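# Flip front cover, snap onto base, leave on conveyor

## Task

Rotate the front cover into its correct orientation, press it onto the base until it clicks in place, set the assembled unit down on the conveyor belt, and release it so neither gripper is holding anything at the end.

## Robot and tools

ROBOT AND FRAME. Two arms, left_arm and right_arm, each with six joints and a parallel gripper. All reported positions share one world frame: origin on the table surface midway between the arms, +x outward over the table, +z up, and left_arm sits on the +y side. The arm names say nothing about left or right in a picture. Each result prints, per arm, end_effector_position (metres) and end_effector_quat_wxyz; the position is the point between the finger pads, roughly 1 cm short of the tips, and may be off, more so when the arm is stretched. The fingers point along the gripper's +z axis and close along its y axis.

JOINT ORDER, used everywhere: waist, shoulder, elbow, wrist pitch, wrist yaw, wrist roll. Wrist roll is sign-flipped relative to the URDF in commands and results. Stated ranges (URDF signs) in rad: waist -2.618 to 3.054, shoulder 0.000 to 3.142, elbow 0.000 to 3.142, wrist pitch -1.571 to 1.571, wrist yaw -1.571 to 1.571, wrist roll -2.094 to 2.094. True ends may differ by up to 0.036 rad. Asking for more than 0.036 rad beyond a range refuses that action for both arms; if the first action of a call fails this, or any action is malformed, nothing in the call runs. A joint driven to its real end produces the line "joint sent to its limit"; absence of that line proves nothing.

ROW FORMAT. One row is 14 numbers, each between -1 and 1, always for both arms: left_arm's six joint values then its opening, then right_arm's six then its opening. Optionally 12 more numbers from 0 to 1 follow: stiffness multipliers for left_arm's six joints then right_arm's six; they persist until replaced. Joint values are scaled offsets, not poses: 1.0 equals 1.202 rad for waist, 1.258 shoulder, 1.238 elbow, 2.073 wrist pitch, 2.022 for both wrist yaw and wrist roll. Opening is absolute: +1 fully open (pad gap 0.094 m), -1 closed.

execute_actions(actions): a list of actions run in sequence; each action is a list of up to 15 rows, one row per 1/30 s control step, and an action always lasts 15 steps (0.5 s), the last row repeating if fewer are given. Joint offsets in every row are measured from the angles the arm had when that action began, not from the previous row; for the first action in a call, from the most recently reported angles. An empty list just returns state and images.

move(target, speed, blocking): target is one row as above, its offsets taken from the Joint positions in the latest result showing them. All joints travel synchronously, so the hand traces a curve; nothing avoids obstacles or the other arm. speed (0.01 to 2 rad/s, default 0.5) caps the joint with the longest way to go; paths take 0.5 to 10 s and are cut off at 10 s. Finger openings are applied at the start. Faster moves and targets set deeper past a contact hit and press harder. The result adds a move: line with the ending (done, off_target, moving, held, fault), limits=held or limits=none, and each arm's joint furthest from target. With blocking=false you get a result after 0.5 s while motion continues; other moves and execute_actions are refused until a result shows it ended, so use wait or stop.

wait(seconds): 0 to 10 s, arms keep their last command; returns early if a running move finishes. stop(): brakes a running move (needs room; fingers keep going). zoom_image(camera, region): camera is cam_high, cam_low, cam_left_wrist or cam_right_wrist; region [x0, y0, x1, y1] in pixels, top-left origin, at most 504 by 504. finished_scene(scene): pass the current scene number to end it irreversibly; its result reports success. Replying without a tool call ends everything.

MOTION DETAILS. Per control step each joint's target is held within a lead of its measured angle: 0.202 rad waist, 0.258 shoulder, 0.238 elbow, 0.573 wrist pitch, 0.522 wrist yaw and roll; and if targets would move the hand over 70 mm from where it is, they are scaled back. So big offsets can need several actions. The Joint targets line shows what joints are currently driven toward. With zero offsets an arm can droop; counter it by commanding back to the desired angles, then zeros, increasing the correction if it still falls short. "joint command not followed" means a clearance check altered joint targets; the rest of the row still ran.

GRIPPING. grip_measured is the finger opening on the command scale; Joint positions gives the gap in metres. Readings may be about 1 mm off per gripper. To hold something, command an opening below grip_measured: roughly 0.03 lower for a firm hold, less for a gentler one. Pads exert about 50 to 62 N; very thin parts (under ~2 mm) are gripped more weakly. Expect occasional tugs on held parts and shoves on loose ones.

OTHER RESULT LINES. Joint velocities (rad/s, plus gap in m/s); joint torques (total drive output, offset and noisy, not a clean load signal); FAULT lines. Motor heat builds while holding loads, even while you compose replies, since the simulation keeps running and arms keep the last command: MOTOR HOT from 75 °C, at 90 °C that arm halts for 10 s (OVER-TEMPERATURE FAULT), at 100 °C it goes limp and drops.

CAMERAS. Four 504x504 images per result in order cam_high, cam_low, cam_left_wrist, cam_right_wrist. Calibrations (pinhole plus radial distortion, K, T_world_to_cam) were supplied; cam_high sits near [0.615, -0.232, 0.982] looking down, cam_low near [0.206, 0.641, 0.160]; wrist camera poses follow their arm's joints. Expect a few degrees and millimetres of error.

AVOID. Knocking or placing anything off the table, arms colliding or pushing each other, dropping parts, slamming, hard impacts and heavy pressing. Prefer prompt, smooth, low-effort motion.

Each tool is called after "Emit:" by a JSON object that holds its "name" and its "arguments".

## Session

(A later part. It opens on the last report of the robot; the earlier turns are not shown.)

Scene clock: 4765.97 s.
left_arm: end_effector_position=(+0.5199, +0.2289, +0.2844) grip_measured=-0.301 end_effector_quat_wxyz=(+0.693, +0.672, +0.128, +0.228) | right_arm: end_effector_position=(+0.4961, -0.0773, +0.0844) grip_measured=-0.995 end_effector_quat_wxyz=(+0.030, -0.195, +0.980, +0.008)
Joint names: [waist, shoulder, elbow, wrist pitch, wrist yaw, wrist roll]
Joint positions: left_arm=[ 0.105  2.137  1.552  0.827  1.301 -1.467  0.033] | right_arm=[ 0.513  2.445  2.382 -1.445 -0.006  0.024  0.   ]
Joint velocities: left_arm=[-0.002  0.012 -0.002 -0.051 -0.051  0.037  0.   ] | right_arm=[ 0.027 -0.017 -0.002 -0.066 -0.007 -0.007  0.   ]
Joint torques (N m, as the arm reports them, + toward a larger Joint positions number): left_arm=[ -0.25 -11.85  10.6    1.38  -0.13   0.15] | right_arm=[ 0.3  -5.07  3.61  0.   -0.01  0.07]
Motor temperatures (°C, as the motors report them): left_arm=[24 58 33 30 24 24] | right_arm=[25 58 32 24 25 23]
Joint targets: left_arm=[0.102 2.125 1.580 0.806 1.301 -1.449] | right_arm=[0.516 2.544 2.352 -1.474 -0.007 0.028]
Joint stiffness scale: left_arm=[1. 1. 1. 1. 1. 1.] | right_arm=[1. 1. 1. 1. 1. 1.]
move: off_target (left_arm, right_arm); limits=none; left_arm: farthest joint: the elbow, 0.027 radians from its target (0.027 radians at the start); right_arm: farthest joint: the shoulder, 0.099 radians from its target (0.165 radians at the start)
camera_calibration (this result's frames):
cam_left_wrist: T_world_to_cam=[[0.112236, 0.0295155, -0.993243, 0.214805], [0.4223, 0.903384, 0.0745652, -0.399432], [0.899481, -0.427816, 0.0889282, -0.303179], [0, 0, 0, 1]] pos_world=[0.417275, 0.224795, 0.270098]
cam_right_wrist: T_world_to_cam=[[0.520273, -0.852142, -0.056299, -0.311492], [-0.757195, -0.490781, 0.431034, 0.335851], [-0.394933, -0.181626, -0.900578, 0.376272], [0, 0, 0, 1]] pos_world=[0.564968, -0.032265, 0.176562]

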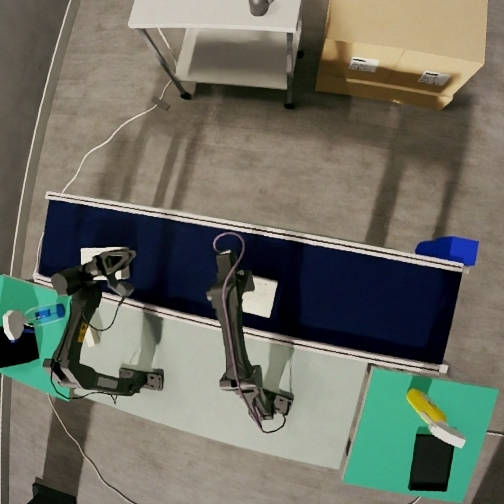

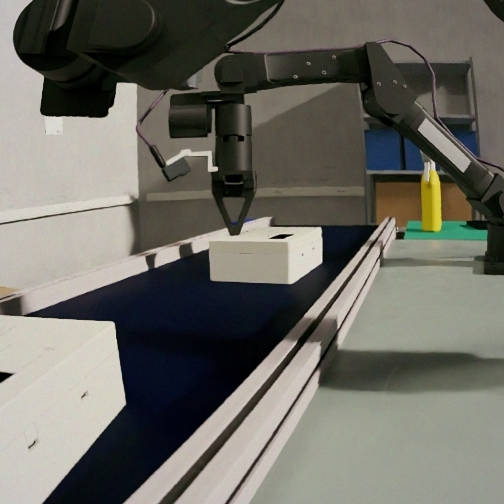

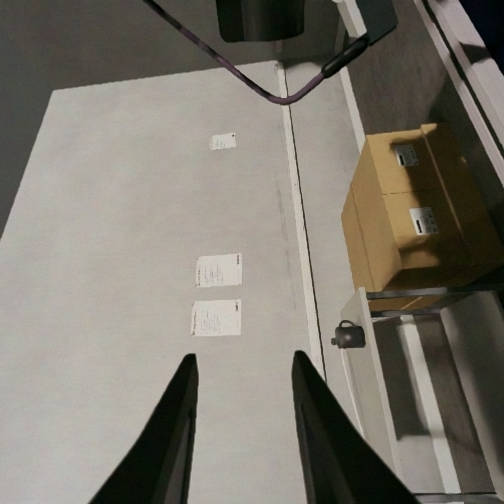

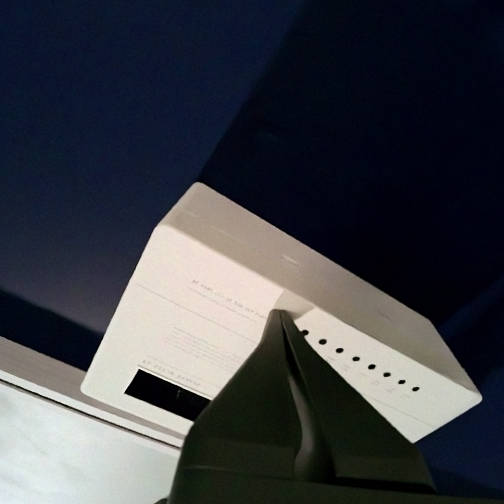

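Emit:
{"name": "move", "arguments": {"target": [-0.002,-0.010,0.022,-0.010,0,0.008,-0.3, 0.003,-0.085,0.024,0,0,0.002,-1], "speed": 0.2}}

Scene clock: 4772.17 s.
left_arm: end_effector_position=(+0.5199, +0.2289, +0.2844) grip_measured=-0.301 end_effector_quat_wxyz=(+0.693, +0.672, +0.127, +0.228) | right_arm: end_effector_position=(+0.4974, -0.0768, +0.1242) grip_measured=-0.995 end_effector_quat_wxyz=(+0.073, -0.194, +0.978, +0.015)
Joint names: [waist, shoulder, elbow, wrist pitch, wrist yaw, wrist roll]
Joint positions: left_arm=[ 0.105  2.137  1.552  0.827  1.301 -1.468  0.033] | right_arm=[ 0.513  2.36   2.382 -1.445 -0.006  0.024  0.   ]
Joint velocities: left_arm=[ 0.007  0.012 -0.007  0.007 -0.007 -0.066 -0.001] | right_arm=[-0.007  0.002 -0.022 -0.007  0.007 -0.007  0.   ]
Joint torques (N m, as the arm reports them, + toward a larger Joint positions number): left_arm=[ -0.15 -11.82  10.47   1.36  -0.16   0.21] | right_arm=[  0.29 -13.84   8.16   0.45   0.     0.07]
Motor temperatures (°C, as the motors report them): left_arm=[24 58 33 30 24 24] | right_arm=[25 56 31 24 25 23]
Joint targets: left_arm=[0.102 2.125 1.580 0.806 1.301 -1.451] | right_arm=[0.516 2.338 2.412 -1.445 -0.006 0.028]
Joint stiffness scale: left_arm=[1. 1. 1. 1. 1. 1.] | right_arm=[1. 1. 1. 1. 1. 1.]
move: off_target (left_arm, right_arm); limits=none; left_arm: farthest joint: the elbow, 0.027 radians from its target (0.027 radians at the start); right_arm: farthest joint: the elbow, 0.029 radians from its target (0.030 radians at the start)
camera_calibration (this result's frames):
cam_left_wrist: T_world_to_cam=[[0.113227, 0.0300728, -0.993114, 0.214126], [0.422159, 0.903373, 0.0754866, -0.399618], [0.899423, -0.4278, 0.0895906, -0.303341], [0, 0, 0, 1]] pos_world=[0.41729, 0.224796, 0.269994]
cam_right_wrist: T_world_to_cam=[[0.524177, -0.850636, -0.0407017, -0.313279], [-0.788762, -0.502958, 0.353393, 0.344405], [-0.32108, -0.153137, -0.934589, 0.382494], [0, 0, 0, 1]] pos_world=[0.558678, -0.0346911, 0.223014]

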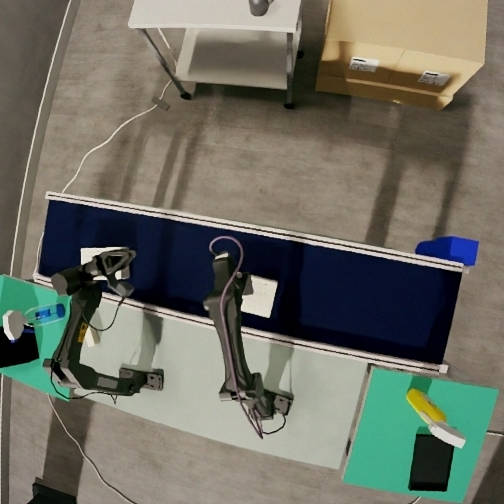

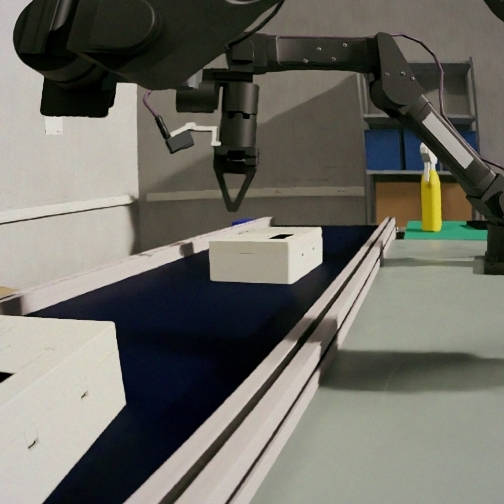

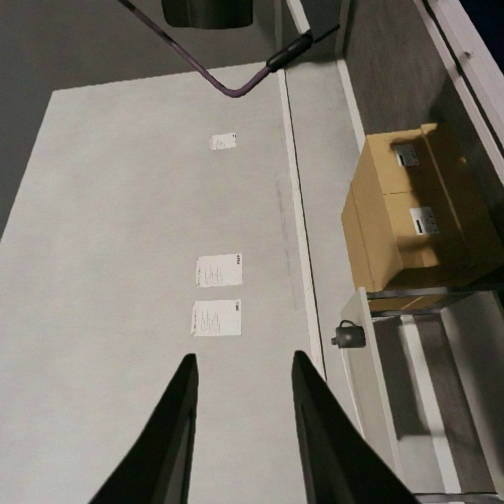

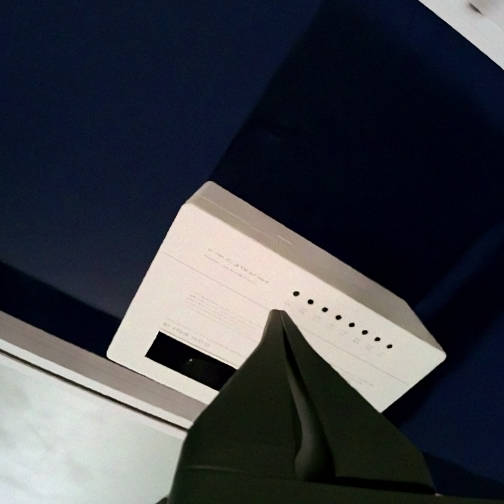

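Emit:
{"name": "zoom_image", "arguments": {"camera": "cam_low", "region": [195,210,335,300]}}

Emit:
{"name": "zoom_image", "arguments": {"camera": "cam_right_wrist", "region": [160,165,460,400]}}

Region (195, 210, 335, 300) of cam_low's 504x504 image, scaled by 3.600, with more detail than that image has; it fills the top 324 rows of this view, and the rest is white.

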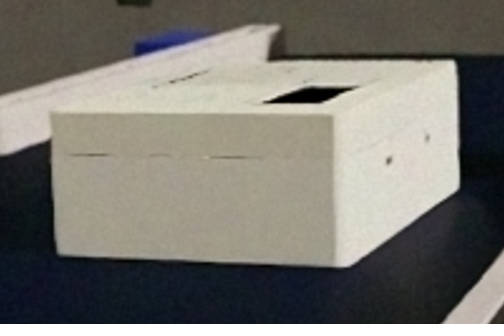

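Region (160, 165, 460, 400) of cam_right_wrist's 504x504 image, scaled by 1.680, with more detail than that image has; it fills the top 395 rows of this view, and the rest is white.

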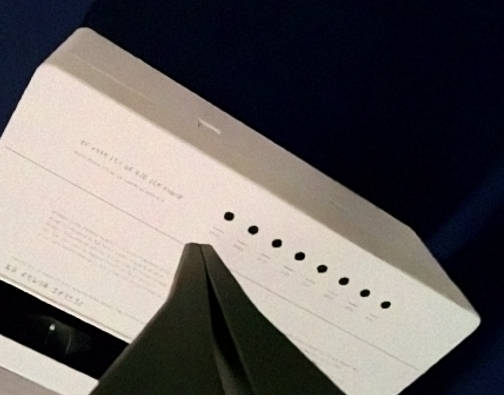

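Emit:
{"name": "zoom_image", "arguments": {"camera": "cam_low", "region": [205,235,295,270]}}

Emit:
{"name": "zoom_image", "arguments": {"camera": "cam_right_wrist", "region": [330,255,450,370]}}

Emit:
{"name": "zoom_image", "arguments": {"camera": "cam_right_wrist", "region": [175,175,305,265]}}

Region (205, 235, 295, 270) of cam_low's 504x504 image, scaled by 5.600, with more detail than that image has.

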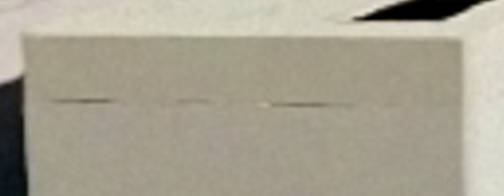

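Region (330, 255, 450, 370) of cam_right_wrist's 504x504 image, scaled by 4.200, with more detail than that image has; it fills the top 483 rows of this view, and the rest is white.

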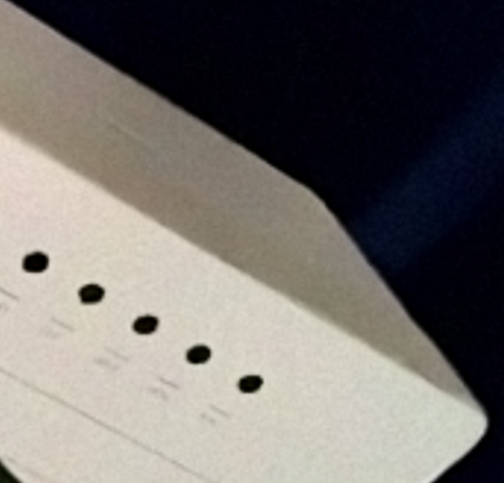

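Region (175, 175, 305, 265) of cam_right_wrist's 504x504 image, scaled by 3.877, with more detail than that image has; it fills the top 349 rows of this view, and the rest is white.

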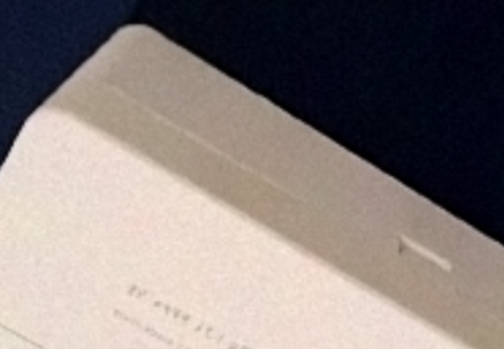

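Emit:
{"name": "move", "arguments": {"target": [-0.002,-0.010,0.022,-0.010,0,0.008,-0.3, -0.039,-0.150,-0.293,0.056,0,0.002,-1], "speed": 0.25}}

Scene clock: 4824.30 s.
left_arm: end_effector_position=(+0.5199, +0.2289, +0.2844) grip_measured=-0.301 end_effector_quat_wxyz=(+0.693, +0.672, +0.127, +0.228) | right_arm: end_effector_position=(+0.4602, -0.1099, +0.1002) grip_measured=-0.995 end_effector_quat_wxyz=(+0.026, -0.175, +0.984, +0.007)
Joint names: [waist, shoulder, elbow, wrist pitch, wrist yaw, wrist roll]
Joint positions: left_arm=[ 0.105  2.137  1.552  0.827  1.301 -1.469  0.033] | right_arm=[ 0.473  2.206  2.033 -1.345 -0.006  0.024  0.   ]
Joint velocities: left_arm=[-0.012 -0.037  0.012 -0.051 -0.022  0.007  0.   ] | right_arm=[-0.002 -0.017 -0.002  0.022 -0.081  0.022  0.   ]
Joint torques (N m, as the arm reports them, + toward a larger Joint positions number): left_arm=[ -0.25 -11.89  10.45   1.37  -0.15   0.21] | right_arm=[ -0.81 -13.81   4.98   0.43   0.     0.06]
Motor temperatures (°C, as the motors report them): left_arm=[24 58 34 30 24 24] | right_arm=[25 65 33 24 25 23]
Joint targets: left_arm=[0.102 2.125 1.580 0.806 1.301 -1.452] | right_arm=[0.466 2.172 2.020 -1.328 -0.006 0.028]
Joint stiffness scale: left_arm=[1. 1. 1. 1. 1. 1.] | right_arm=[1. 1. 1. 1. 1. 1.]
move: off_target (left_arm, right_arm); limits=none; left_arm: farthest joint: the elbow, 0.027 radians from its target (0.027 radians at the start); right_arm: farthest joint: the shoulder, 0.034 radians from its target (0.189 radians at the start)
camera_calibration (this result's frames):
cam_left_wrist: T_world_to_cam=[[0.113887, 0.0304443, -0.993027, 0.213673], [0.422065, 0.903366, 0.0761007, -0.399742], [0.899384, -0.427789, 0.0900321, -0.303449], [0, 0, 0, 1]] pos_world=[0.417299, 0.224796, 0.269924]
cam_right_wrist: T_world_to_cam=[[0.48557, -0.872276, -0.0579327, -0.305803], [-0.772295, -0.459077, 0.439101, 0.295555], [-0.409613, -0.168473, -0.896568, 0.378231], [0, 0, 0, 1]] pos_world=[0.531672, -0.0673406, 0.191616]

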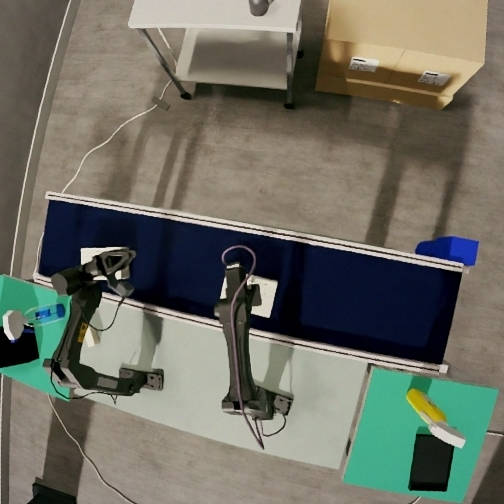

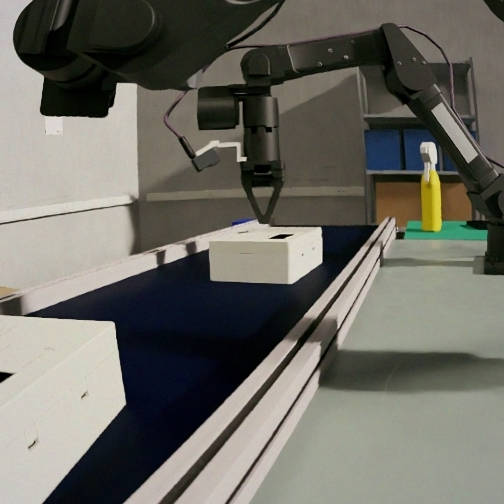

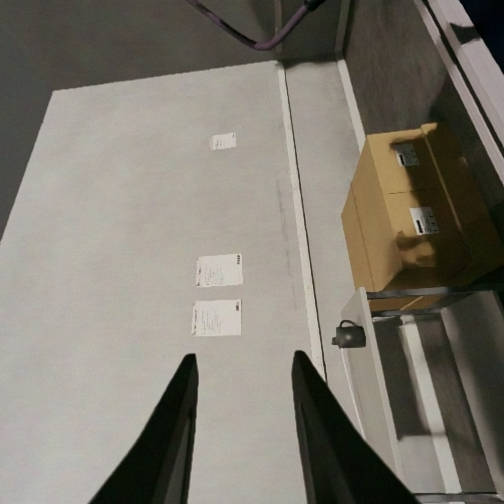

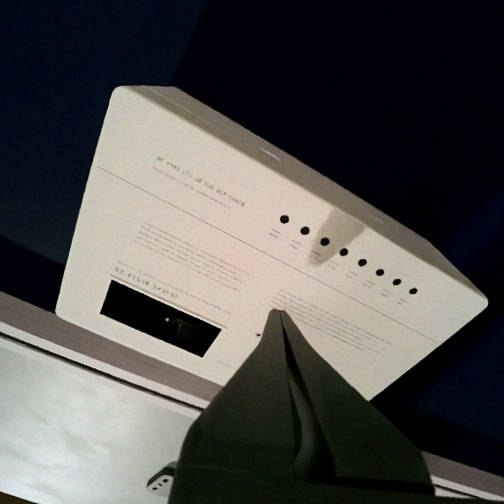

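Emit:
{"name": "move", "arguments": {"target": [-0.002,-0.010,0.022,-0.010,0,0.008,-0.3, -0.004,0.110,-0.026,0.006,0,0.002,-1], "speed": 0.08}}

Scene clock: 4832.20 s.
left_arm: end_effector_position=(+0.5199, +0.2289, +0.2844) grip_measured=-0.301 end_effector_quat_wxyz=(+0.692, +0.672, +0.127, +0.229) | right_arm: end_effector_position=(+0.4589, -0.1103, +0.0833) grip_measured=-0.995 end_effector_quat_wxyz=(+0.005, -0.175, +0.985, +0.004)
Joint names: [waist, shoulder, elbow, wrist pitch, wrist yaw, wrist roll]
Joint positions: left_arm=[ 0.105  2.137  1.552  0.827  1.301 -1.47   0.033] | right_arm=[ 0.473  2.246  2.033 -1.347 -0.006  0.024  0.   ]
Joint velocities: left_arm=[-0.002 -0.022 -0.002 -0.081 -0.007  0.037  0.   ] | right_arm=[-0.012 -0.007  0.002 -0.037 -0.022 -0.022 -0.   ]
Joint torques (N m, as the arm reports them, + toward a larger Joint positions number): left_arm=[ -0.11 -11.87  10.46   1.36  -0.16   0.2 ] | right_arm=[-0.46 -3.83  3.42  0.34  0.    0.06]
Motor temperatures (°C, as the motors report them): left_arm=[24 58 34 30 24 24] | right_arm=[25 64 32 24 25 23]
Joint targets: left_arm=[0.102 2.125 1.580 0.806 1.301 -1.453] | right_arm=[0.468 2.344 2.001 -1.333 -0.006 0.028]
Joint stiffness scale: left_arm=[1. 1. 1. 1. 1. 1.] | right_arm=[1. 1. 1. 1. 1. 1.]
move: off_target (left_arm, right_arm); limits=none; left_arm: farthest joint: the elbow, 0.027 radians from its target (0.027 radians at the start); right_arm: farthest joint: the shoulder, 0.099 radians from its target (0.139 radians at the start)
camera_calibration (this result's frames):
cam_left_wrist: T_world_to_cam=[[0.115207, 0.0311874, -0.992852, 0.212767], [0.421875, 0.90335, 0.0773289, -0.399989], [0.899305, -0.427768, 0.0909152, -0.303664], [0, 0, 0, 1]] pos_world=[0.417319, 0.224797, 0.269784]
cam_right_wrist: T_world_to_cam=[[0.483169, -0.873095, -0.0652227, -0.304917], [-0.75447, -0.453001, 0.474937, 0.291257], [-0.444211, -0.180266, -0.8776, 0.375511], [0, 0, 0, 1]] pos_world=[0.533877, -0.0665892, 0.171332]

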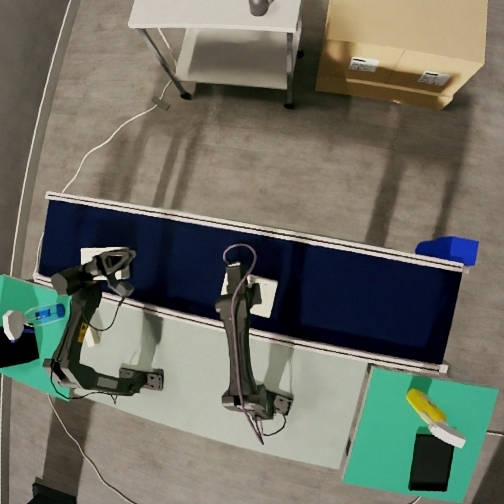

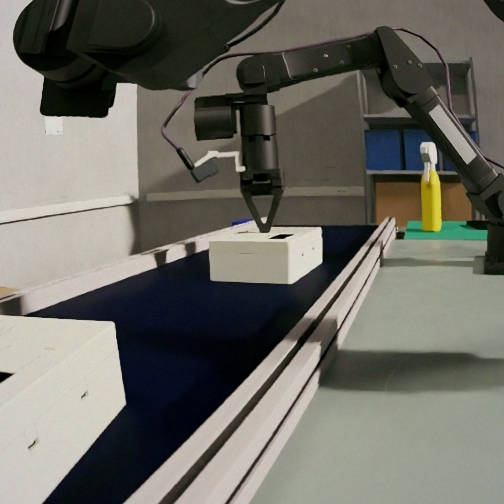

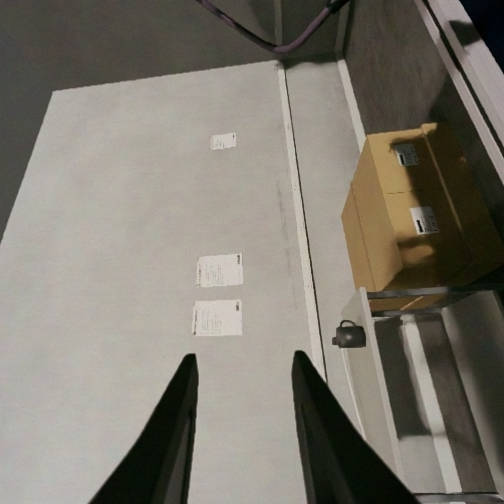

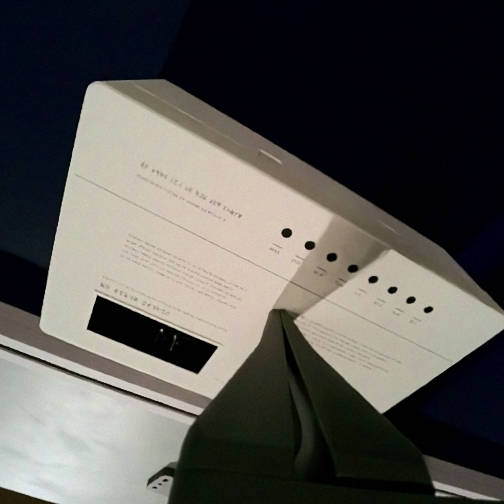

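Emit:
{"name": "zoom_image", "arguments": {"camera": "cam_low", "region": [205,235,295,270]}}

Region (205, 235, 295, 270) of cam_low's 504x504 image, scaled by 5.600, with more detail than that image has.

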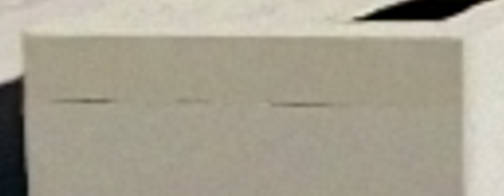

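Emit:
{"name": "move", "arguments": {"target": [-0.002,-0.010,0.022,-0.010,0,0.008,-0.3, -0.004,-0.085,0.012,0.006,0,0.002,-1], "speed": 0.25}}

Emit:
{"name": "move", "arguments": {"target": [-0.002,-0.010,0.022,-0.010,0,0.008,0.2, -0.315,-0.225,-0.215,-0.030,0,0.002,-1], "speed": 0.4}}

Scene clock: 4853.37 s.
left_arm: end_effector_position=(+0.5199, +0.2289, +0.2844) grip_measured=-0.301 end_effector_quat_wxyz=(+0.692, +0.672, +0.126, +0.229) | right_arm: end_effector_position=(+0.4605, -0.1098, +0.1202) grip_measured=-0.995 end_effector_quat_wxyz=(+0.049, -0.175, +0.983, +0.010)
Joint names: [waist, shoulder, elbow, wrist pitch, wrist yaw, wrist roll]
Joint positions: left_arm=[ 0.105  2.137  1.552  0.827  1.301 -1.471  0.033] | right_arm=[ 0.473  2.158  2.034 -1.346 -0.006  0.024  0.   ]
Joint velocities: left_arm=[-0.007  0.007 -0.002 -0.007 -0.125 -0.051  0.   ] | right_arm=[ 0.007  0.007 -0.007  0.022 -0.037  0.007  0.   ]
Joint torques (N m, as the arm reports them, + toward a larger Joint positions number): left_arm=[ -0.2  -11.82  10.49   1.38  -0.17   0.21] | right_arm=[ -0.46 -12.31   7.34   0.49   0.     0.06]
Motor temperatures (°C, as the motors report them): left_arm=[24 58 34 30 24 24] | right_arm=[25 53 30 24 25 23]
Joint targets: left_arm=[0.102 2.125 1.580 0.806 1.301 -1.454] | right_arm=[0.468 2.139 2.048 -1.334 -0.006 0.028]
Joint stiffness scale: left_arm=[1. 1. 1. 1. 1. 1.] | right_arm=[1. 1. 1. 1. 1. 1.]
move: off_target (left_arm); limits=none; left_arm: farthest joint: the elbow, 0.027 radians from its target (0.027 radians at the start); right_arm: farthest joint: the shoulder, 0.019 radians from its target (0.107 radians at the start)
camera_calibration (this result's frames):
cam_left_wrist: T_world_to_cam=[[0.115867, 0.0315589, -0.992763, 0.212313], [0.421779, 0.903342, 0.0779428, -0.400112], [0.899265, -0.427758, 0.0913567, -0.303771], [0, 0, 0, 1]] pos_world=[0.417329, 0.224797, 0.269714]
cam_right_wrist: T_world_to_cam=[[0.487957, -0.871463, -0.0495112, -0.306719], [-0.790873, -0.465409, 0.397384, 0.299904], [-0.369348, -0.154749, -0.916316, 0.381657], [0, 0, 0, 1]] pos_world=[0.527816, -0.0686551, 0.215355]

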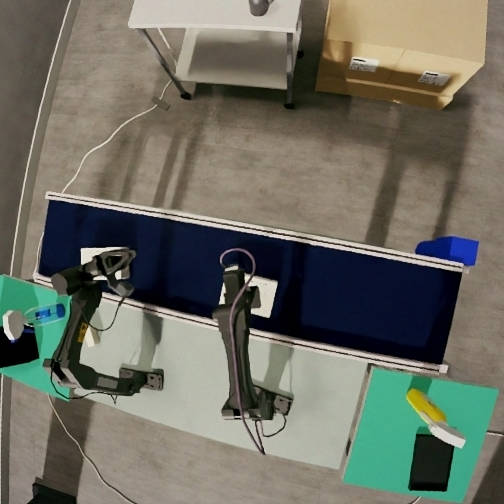

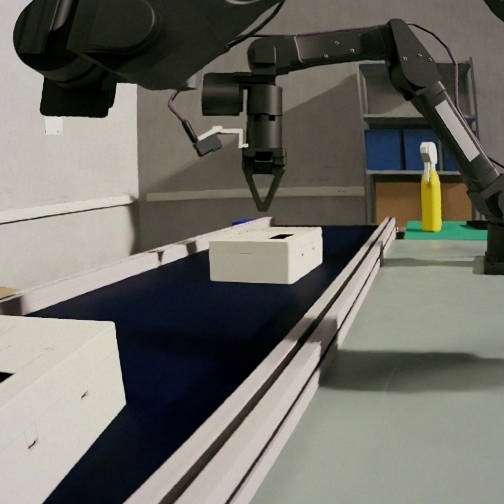

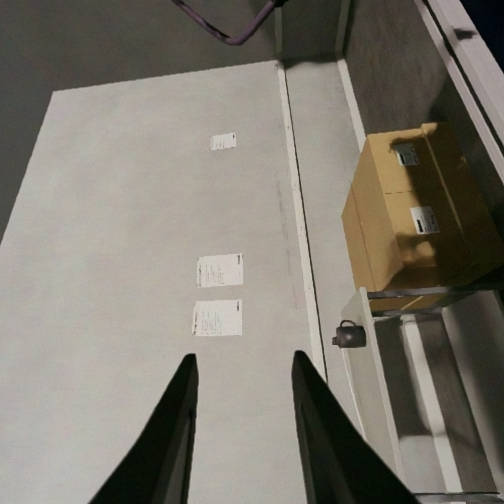

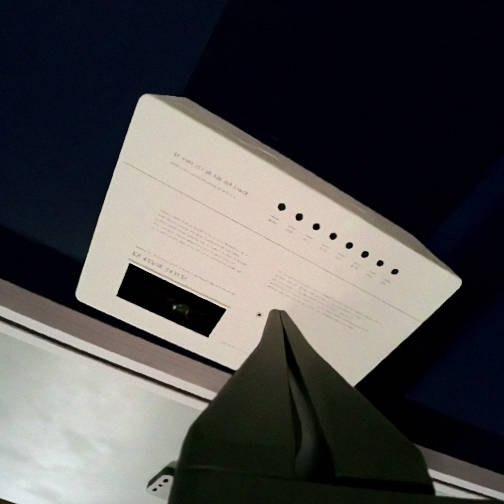

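Scene clock: 4854.70 s.
left_arm: end_effector_position=(+0.5199, +0.2289, +0.2844) grip_measured=+0.199 end_effector_quat_wxyz=(+0.692, +0.672, +0.126, +0.230) | right_arm: end_effector_position=(+0.4110, -0.2714, +0.1506) grip_measured=-0.995 end_effector_quat_wxyz=(+0.024, +0.014, +1.000, +0.002)
Joint names: [waist, shoulder, elbow, wrist pitch, wrist yaw, wrist roll]
Joint positions: left_arm=[ 0.105  2.137  1.552  0.827  1.301 -1.472  0.056] | right_arm=[ 0.092  1.902  1.783 -1.403 -0.005  0.024  0.   ]
Joint velocities: left_arm=[ 0.007  0.002 -0.022  0.037 -0.007  0.051 -0.   ] | right_arm=[-0.017  0.007 -0.002 -0.037  0.007 -0.007 -0.001]
Joint torques (N m, as the arm reports them, + toward a larger Joint positions number): left_arm=[ -0.19 -11.75  10.45   1.35  -0.15   0.22] | right_arm=[  0.04 -10.81   4.72   0.2    0.01   0.08]
Motor temperatures (°C, as the motors report them): left_arm=[24 58 34 30 24 24] | right_arm=[25 54 30 24 25 23]
Joint targets: left_arm=[0.102 2.125 1.580 0.806 1.301 -1.455] | right_arm=[0.094 1.876 1.768 -1.408 -0.005 0.028]
Joint stiffness scale: left_arm=[1. 1. 1. 1. 1. 1.] | right_arm=[1. 1. 1. 1. 1. 1.]
move: off_target (left_arm, right_arm); limits=none; left_arm: farthest joint: the elbow, 0.027 radians from its target (0.027 radians at the start); right_arm: farthest joint: the shoulder, 0.027 radians from its target (0.283 radians at the start)
camera_calibration (this result's frames):
cam_left_wrist: T_world_to_cam=[[0.117224, 0.0322074, -0.992583, 0.211453], [0.421606, 0.903322, 0.0791028, -0.400344], [0.89917, -0.427751, 0.0923126, -0.303991], [0, 0, 0, 1]] pos_world=[0.417339, 0.224797, 0.269615]
cam_right_wrist: T_world_to_cam=[[0.126417, -0.990262, -0.0583057, -0.304231], [-0.885729, -0.139148, 0.442857, 0.294138], [-0.446657, -0.00434175, -0.894695, 0.435589], [0, 0, 0, 1]] pos_world=[0.493546, -0.258449, 0.24172]

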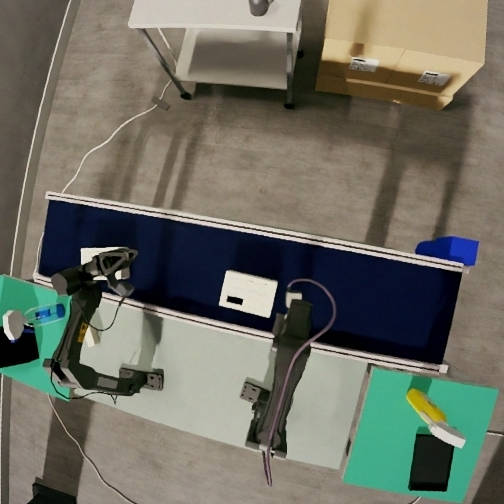

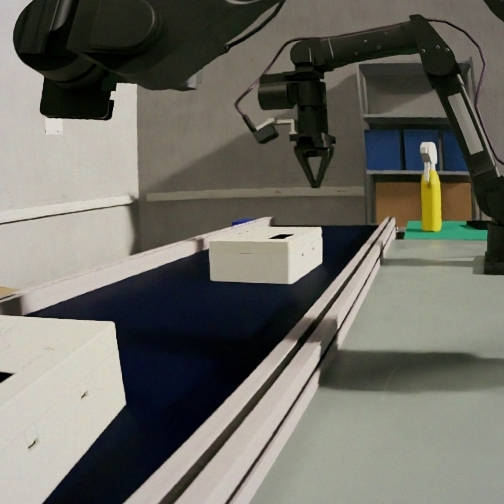

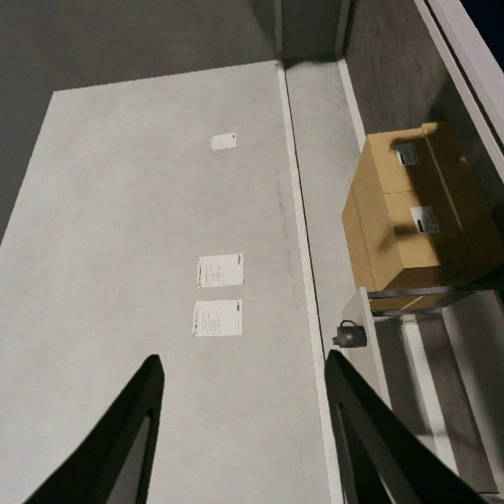

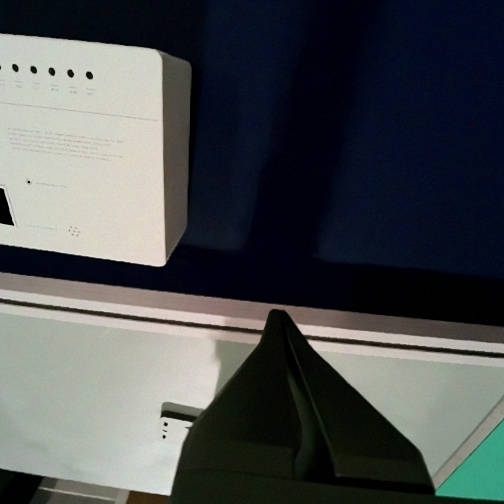

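Emit:
{"name": "zoom_image", "arguments": {"camera": "cam_right_wrist", "region": [90,30,230,280]}}

Emit:
{"name": "zoom_image", "arguments": {"camera": "cam_high", "region": [200,255,300,330]}}

Region (90, 30, 230, 280) of cam_right_wrist's 504x504 image, scaled by 2.016, with more detail than that image has; it fills the left 282 columns of this view, and the rest is white.

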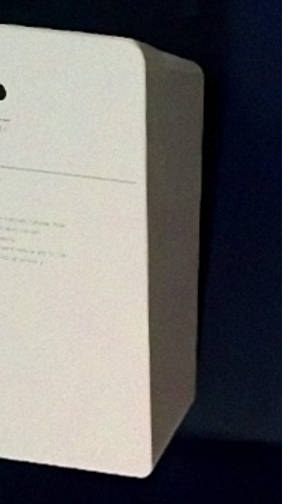

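Region (200, 255, 300, 330) of cam_high's 504x504 image, scaled by 5.040, with more detail than that image has; it fills the top 378 rows of this view, and the rest is white.

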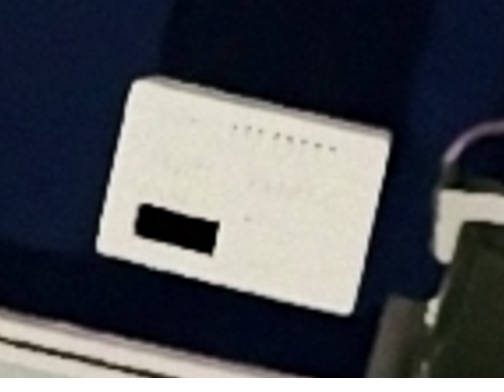

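Emit:
{"name": "execute_actions", "arguments": {"actions": [[[-0.002,-0.010,0.022,-0.010,0,0.008,0.2, 0.001,-0.021,-0.012,-0.002,0,0.002,0.2]]]}}

Scene clock: 4865.27 s.
left_arm: end_effector_position=(+0.5199, +0.2289, +0.2844) grip_measured=+0.199 end_effector_quat_wxyz=(+0.692, +0.672, +0.126, +0.230) | right_arm: end_effector_position=(+0.4110, -0.2714, +0.1506) grip_measured=+0.198 end_effector_quat_wxyz=(+0.024, +0.014, +1.000, +0.002)
Joint names: [waist, shoulder, elbow, wrist pitch, wrist yaw, wrist roll]
Joint positions: left_arm=[ 0.105  2.137  1.552  0.827  1.301 -1.472  0.056] | right_arm=[ 0.092  1.902  1.783 -1.403 -0.005  0.024  0.056]
Joint velocities: left_arm=[ 0.012 -0.002 -0.012  0.037 -0.081  0.007 -0.   ] | right_arm=[ 0.007 -0.007 -0.012 -0.022  0.037 -0.007 -0.   ]
Joint torques (N m, as the arm reports them, + toward a larger Joint positions number): left_arm=[ -0.09 -11.72  10.53   1.39  -0.17   0.17] | right_arm=[  0.08 -10.74   4.85   0.22   0.     0.07]
Motor temperatures (°C, as the motors report them): left_arm=[24 58 34 30 24 24] | right_arm=[25 55 30 24 25 23]
Joint targets: left_arm=[0.102 2.125 1.580 0.806 1.301 -1.456] | right_arm=[0.094 1.876 1.768 -1.407 -0.005 0.028]
Joint stiffness scale: left_arm=[1. 1. 1. 1. 1. 1.] | right_arm=[1. 1. 1. 1. 1. 1.]
camera_calibration (this result's frames):
cam_left_wrist: T_world_to_cam=[[0.117224, 0.0322074, -0.992583, 0.211453], [0.421606, 0.903322, 0.0791028, -0.400344], [0.89917, -0.427751, 0.0923126, -0.303991], [0, 0, 0, 1]] pos_world=[0.417339, 0.224797, 0.269615]
cam_right_wrist: T_world_to_cam=[[0.126417, -0.990262, -0.0583057, -0.304231], [-0.885729, -0.139148, 0.442857, 0.294138], [-0.446657, -0.00434175, -0.894695, 0.435589], [0, 0, 0, 1]] pos_world=[0.493546, -0.258449, 0.24172]

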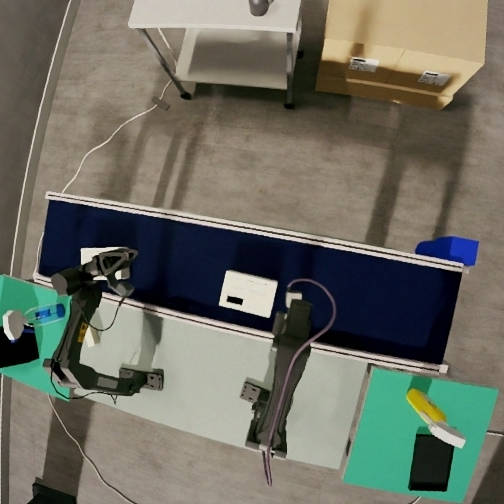

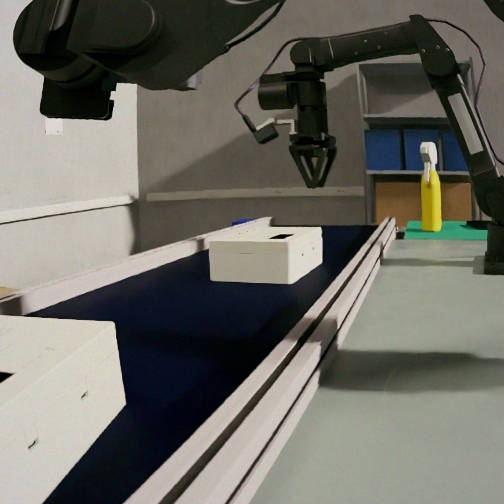

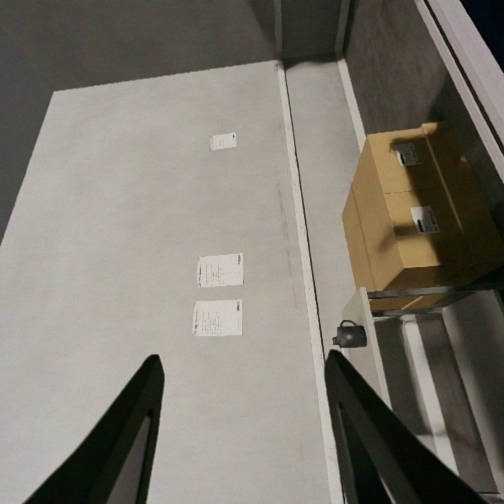

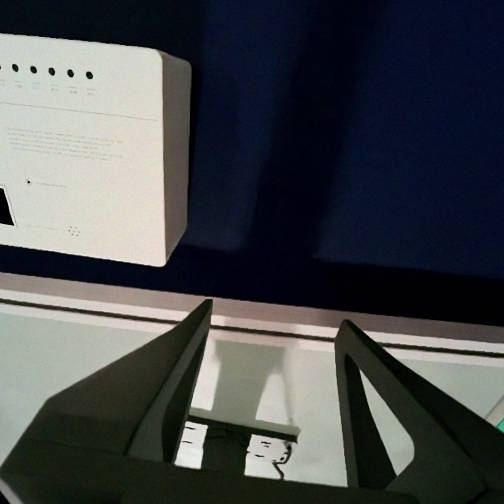

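The unit is snapped flush on all sides and sitting on the belt, and both grippers are open and clear.

Emit:
{"name": "finished_scene", "arguments": {"scene": 2}}

The scene is finished: the task was done.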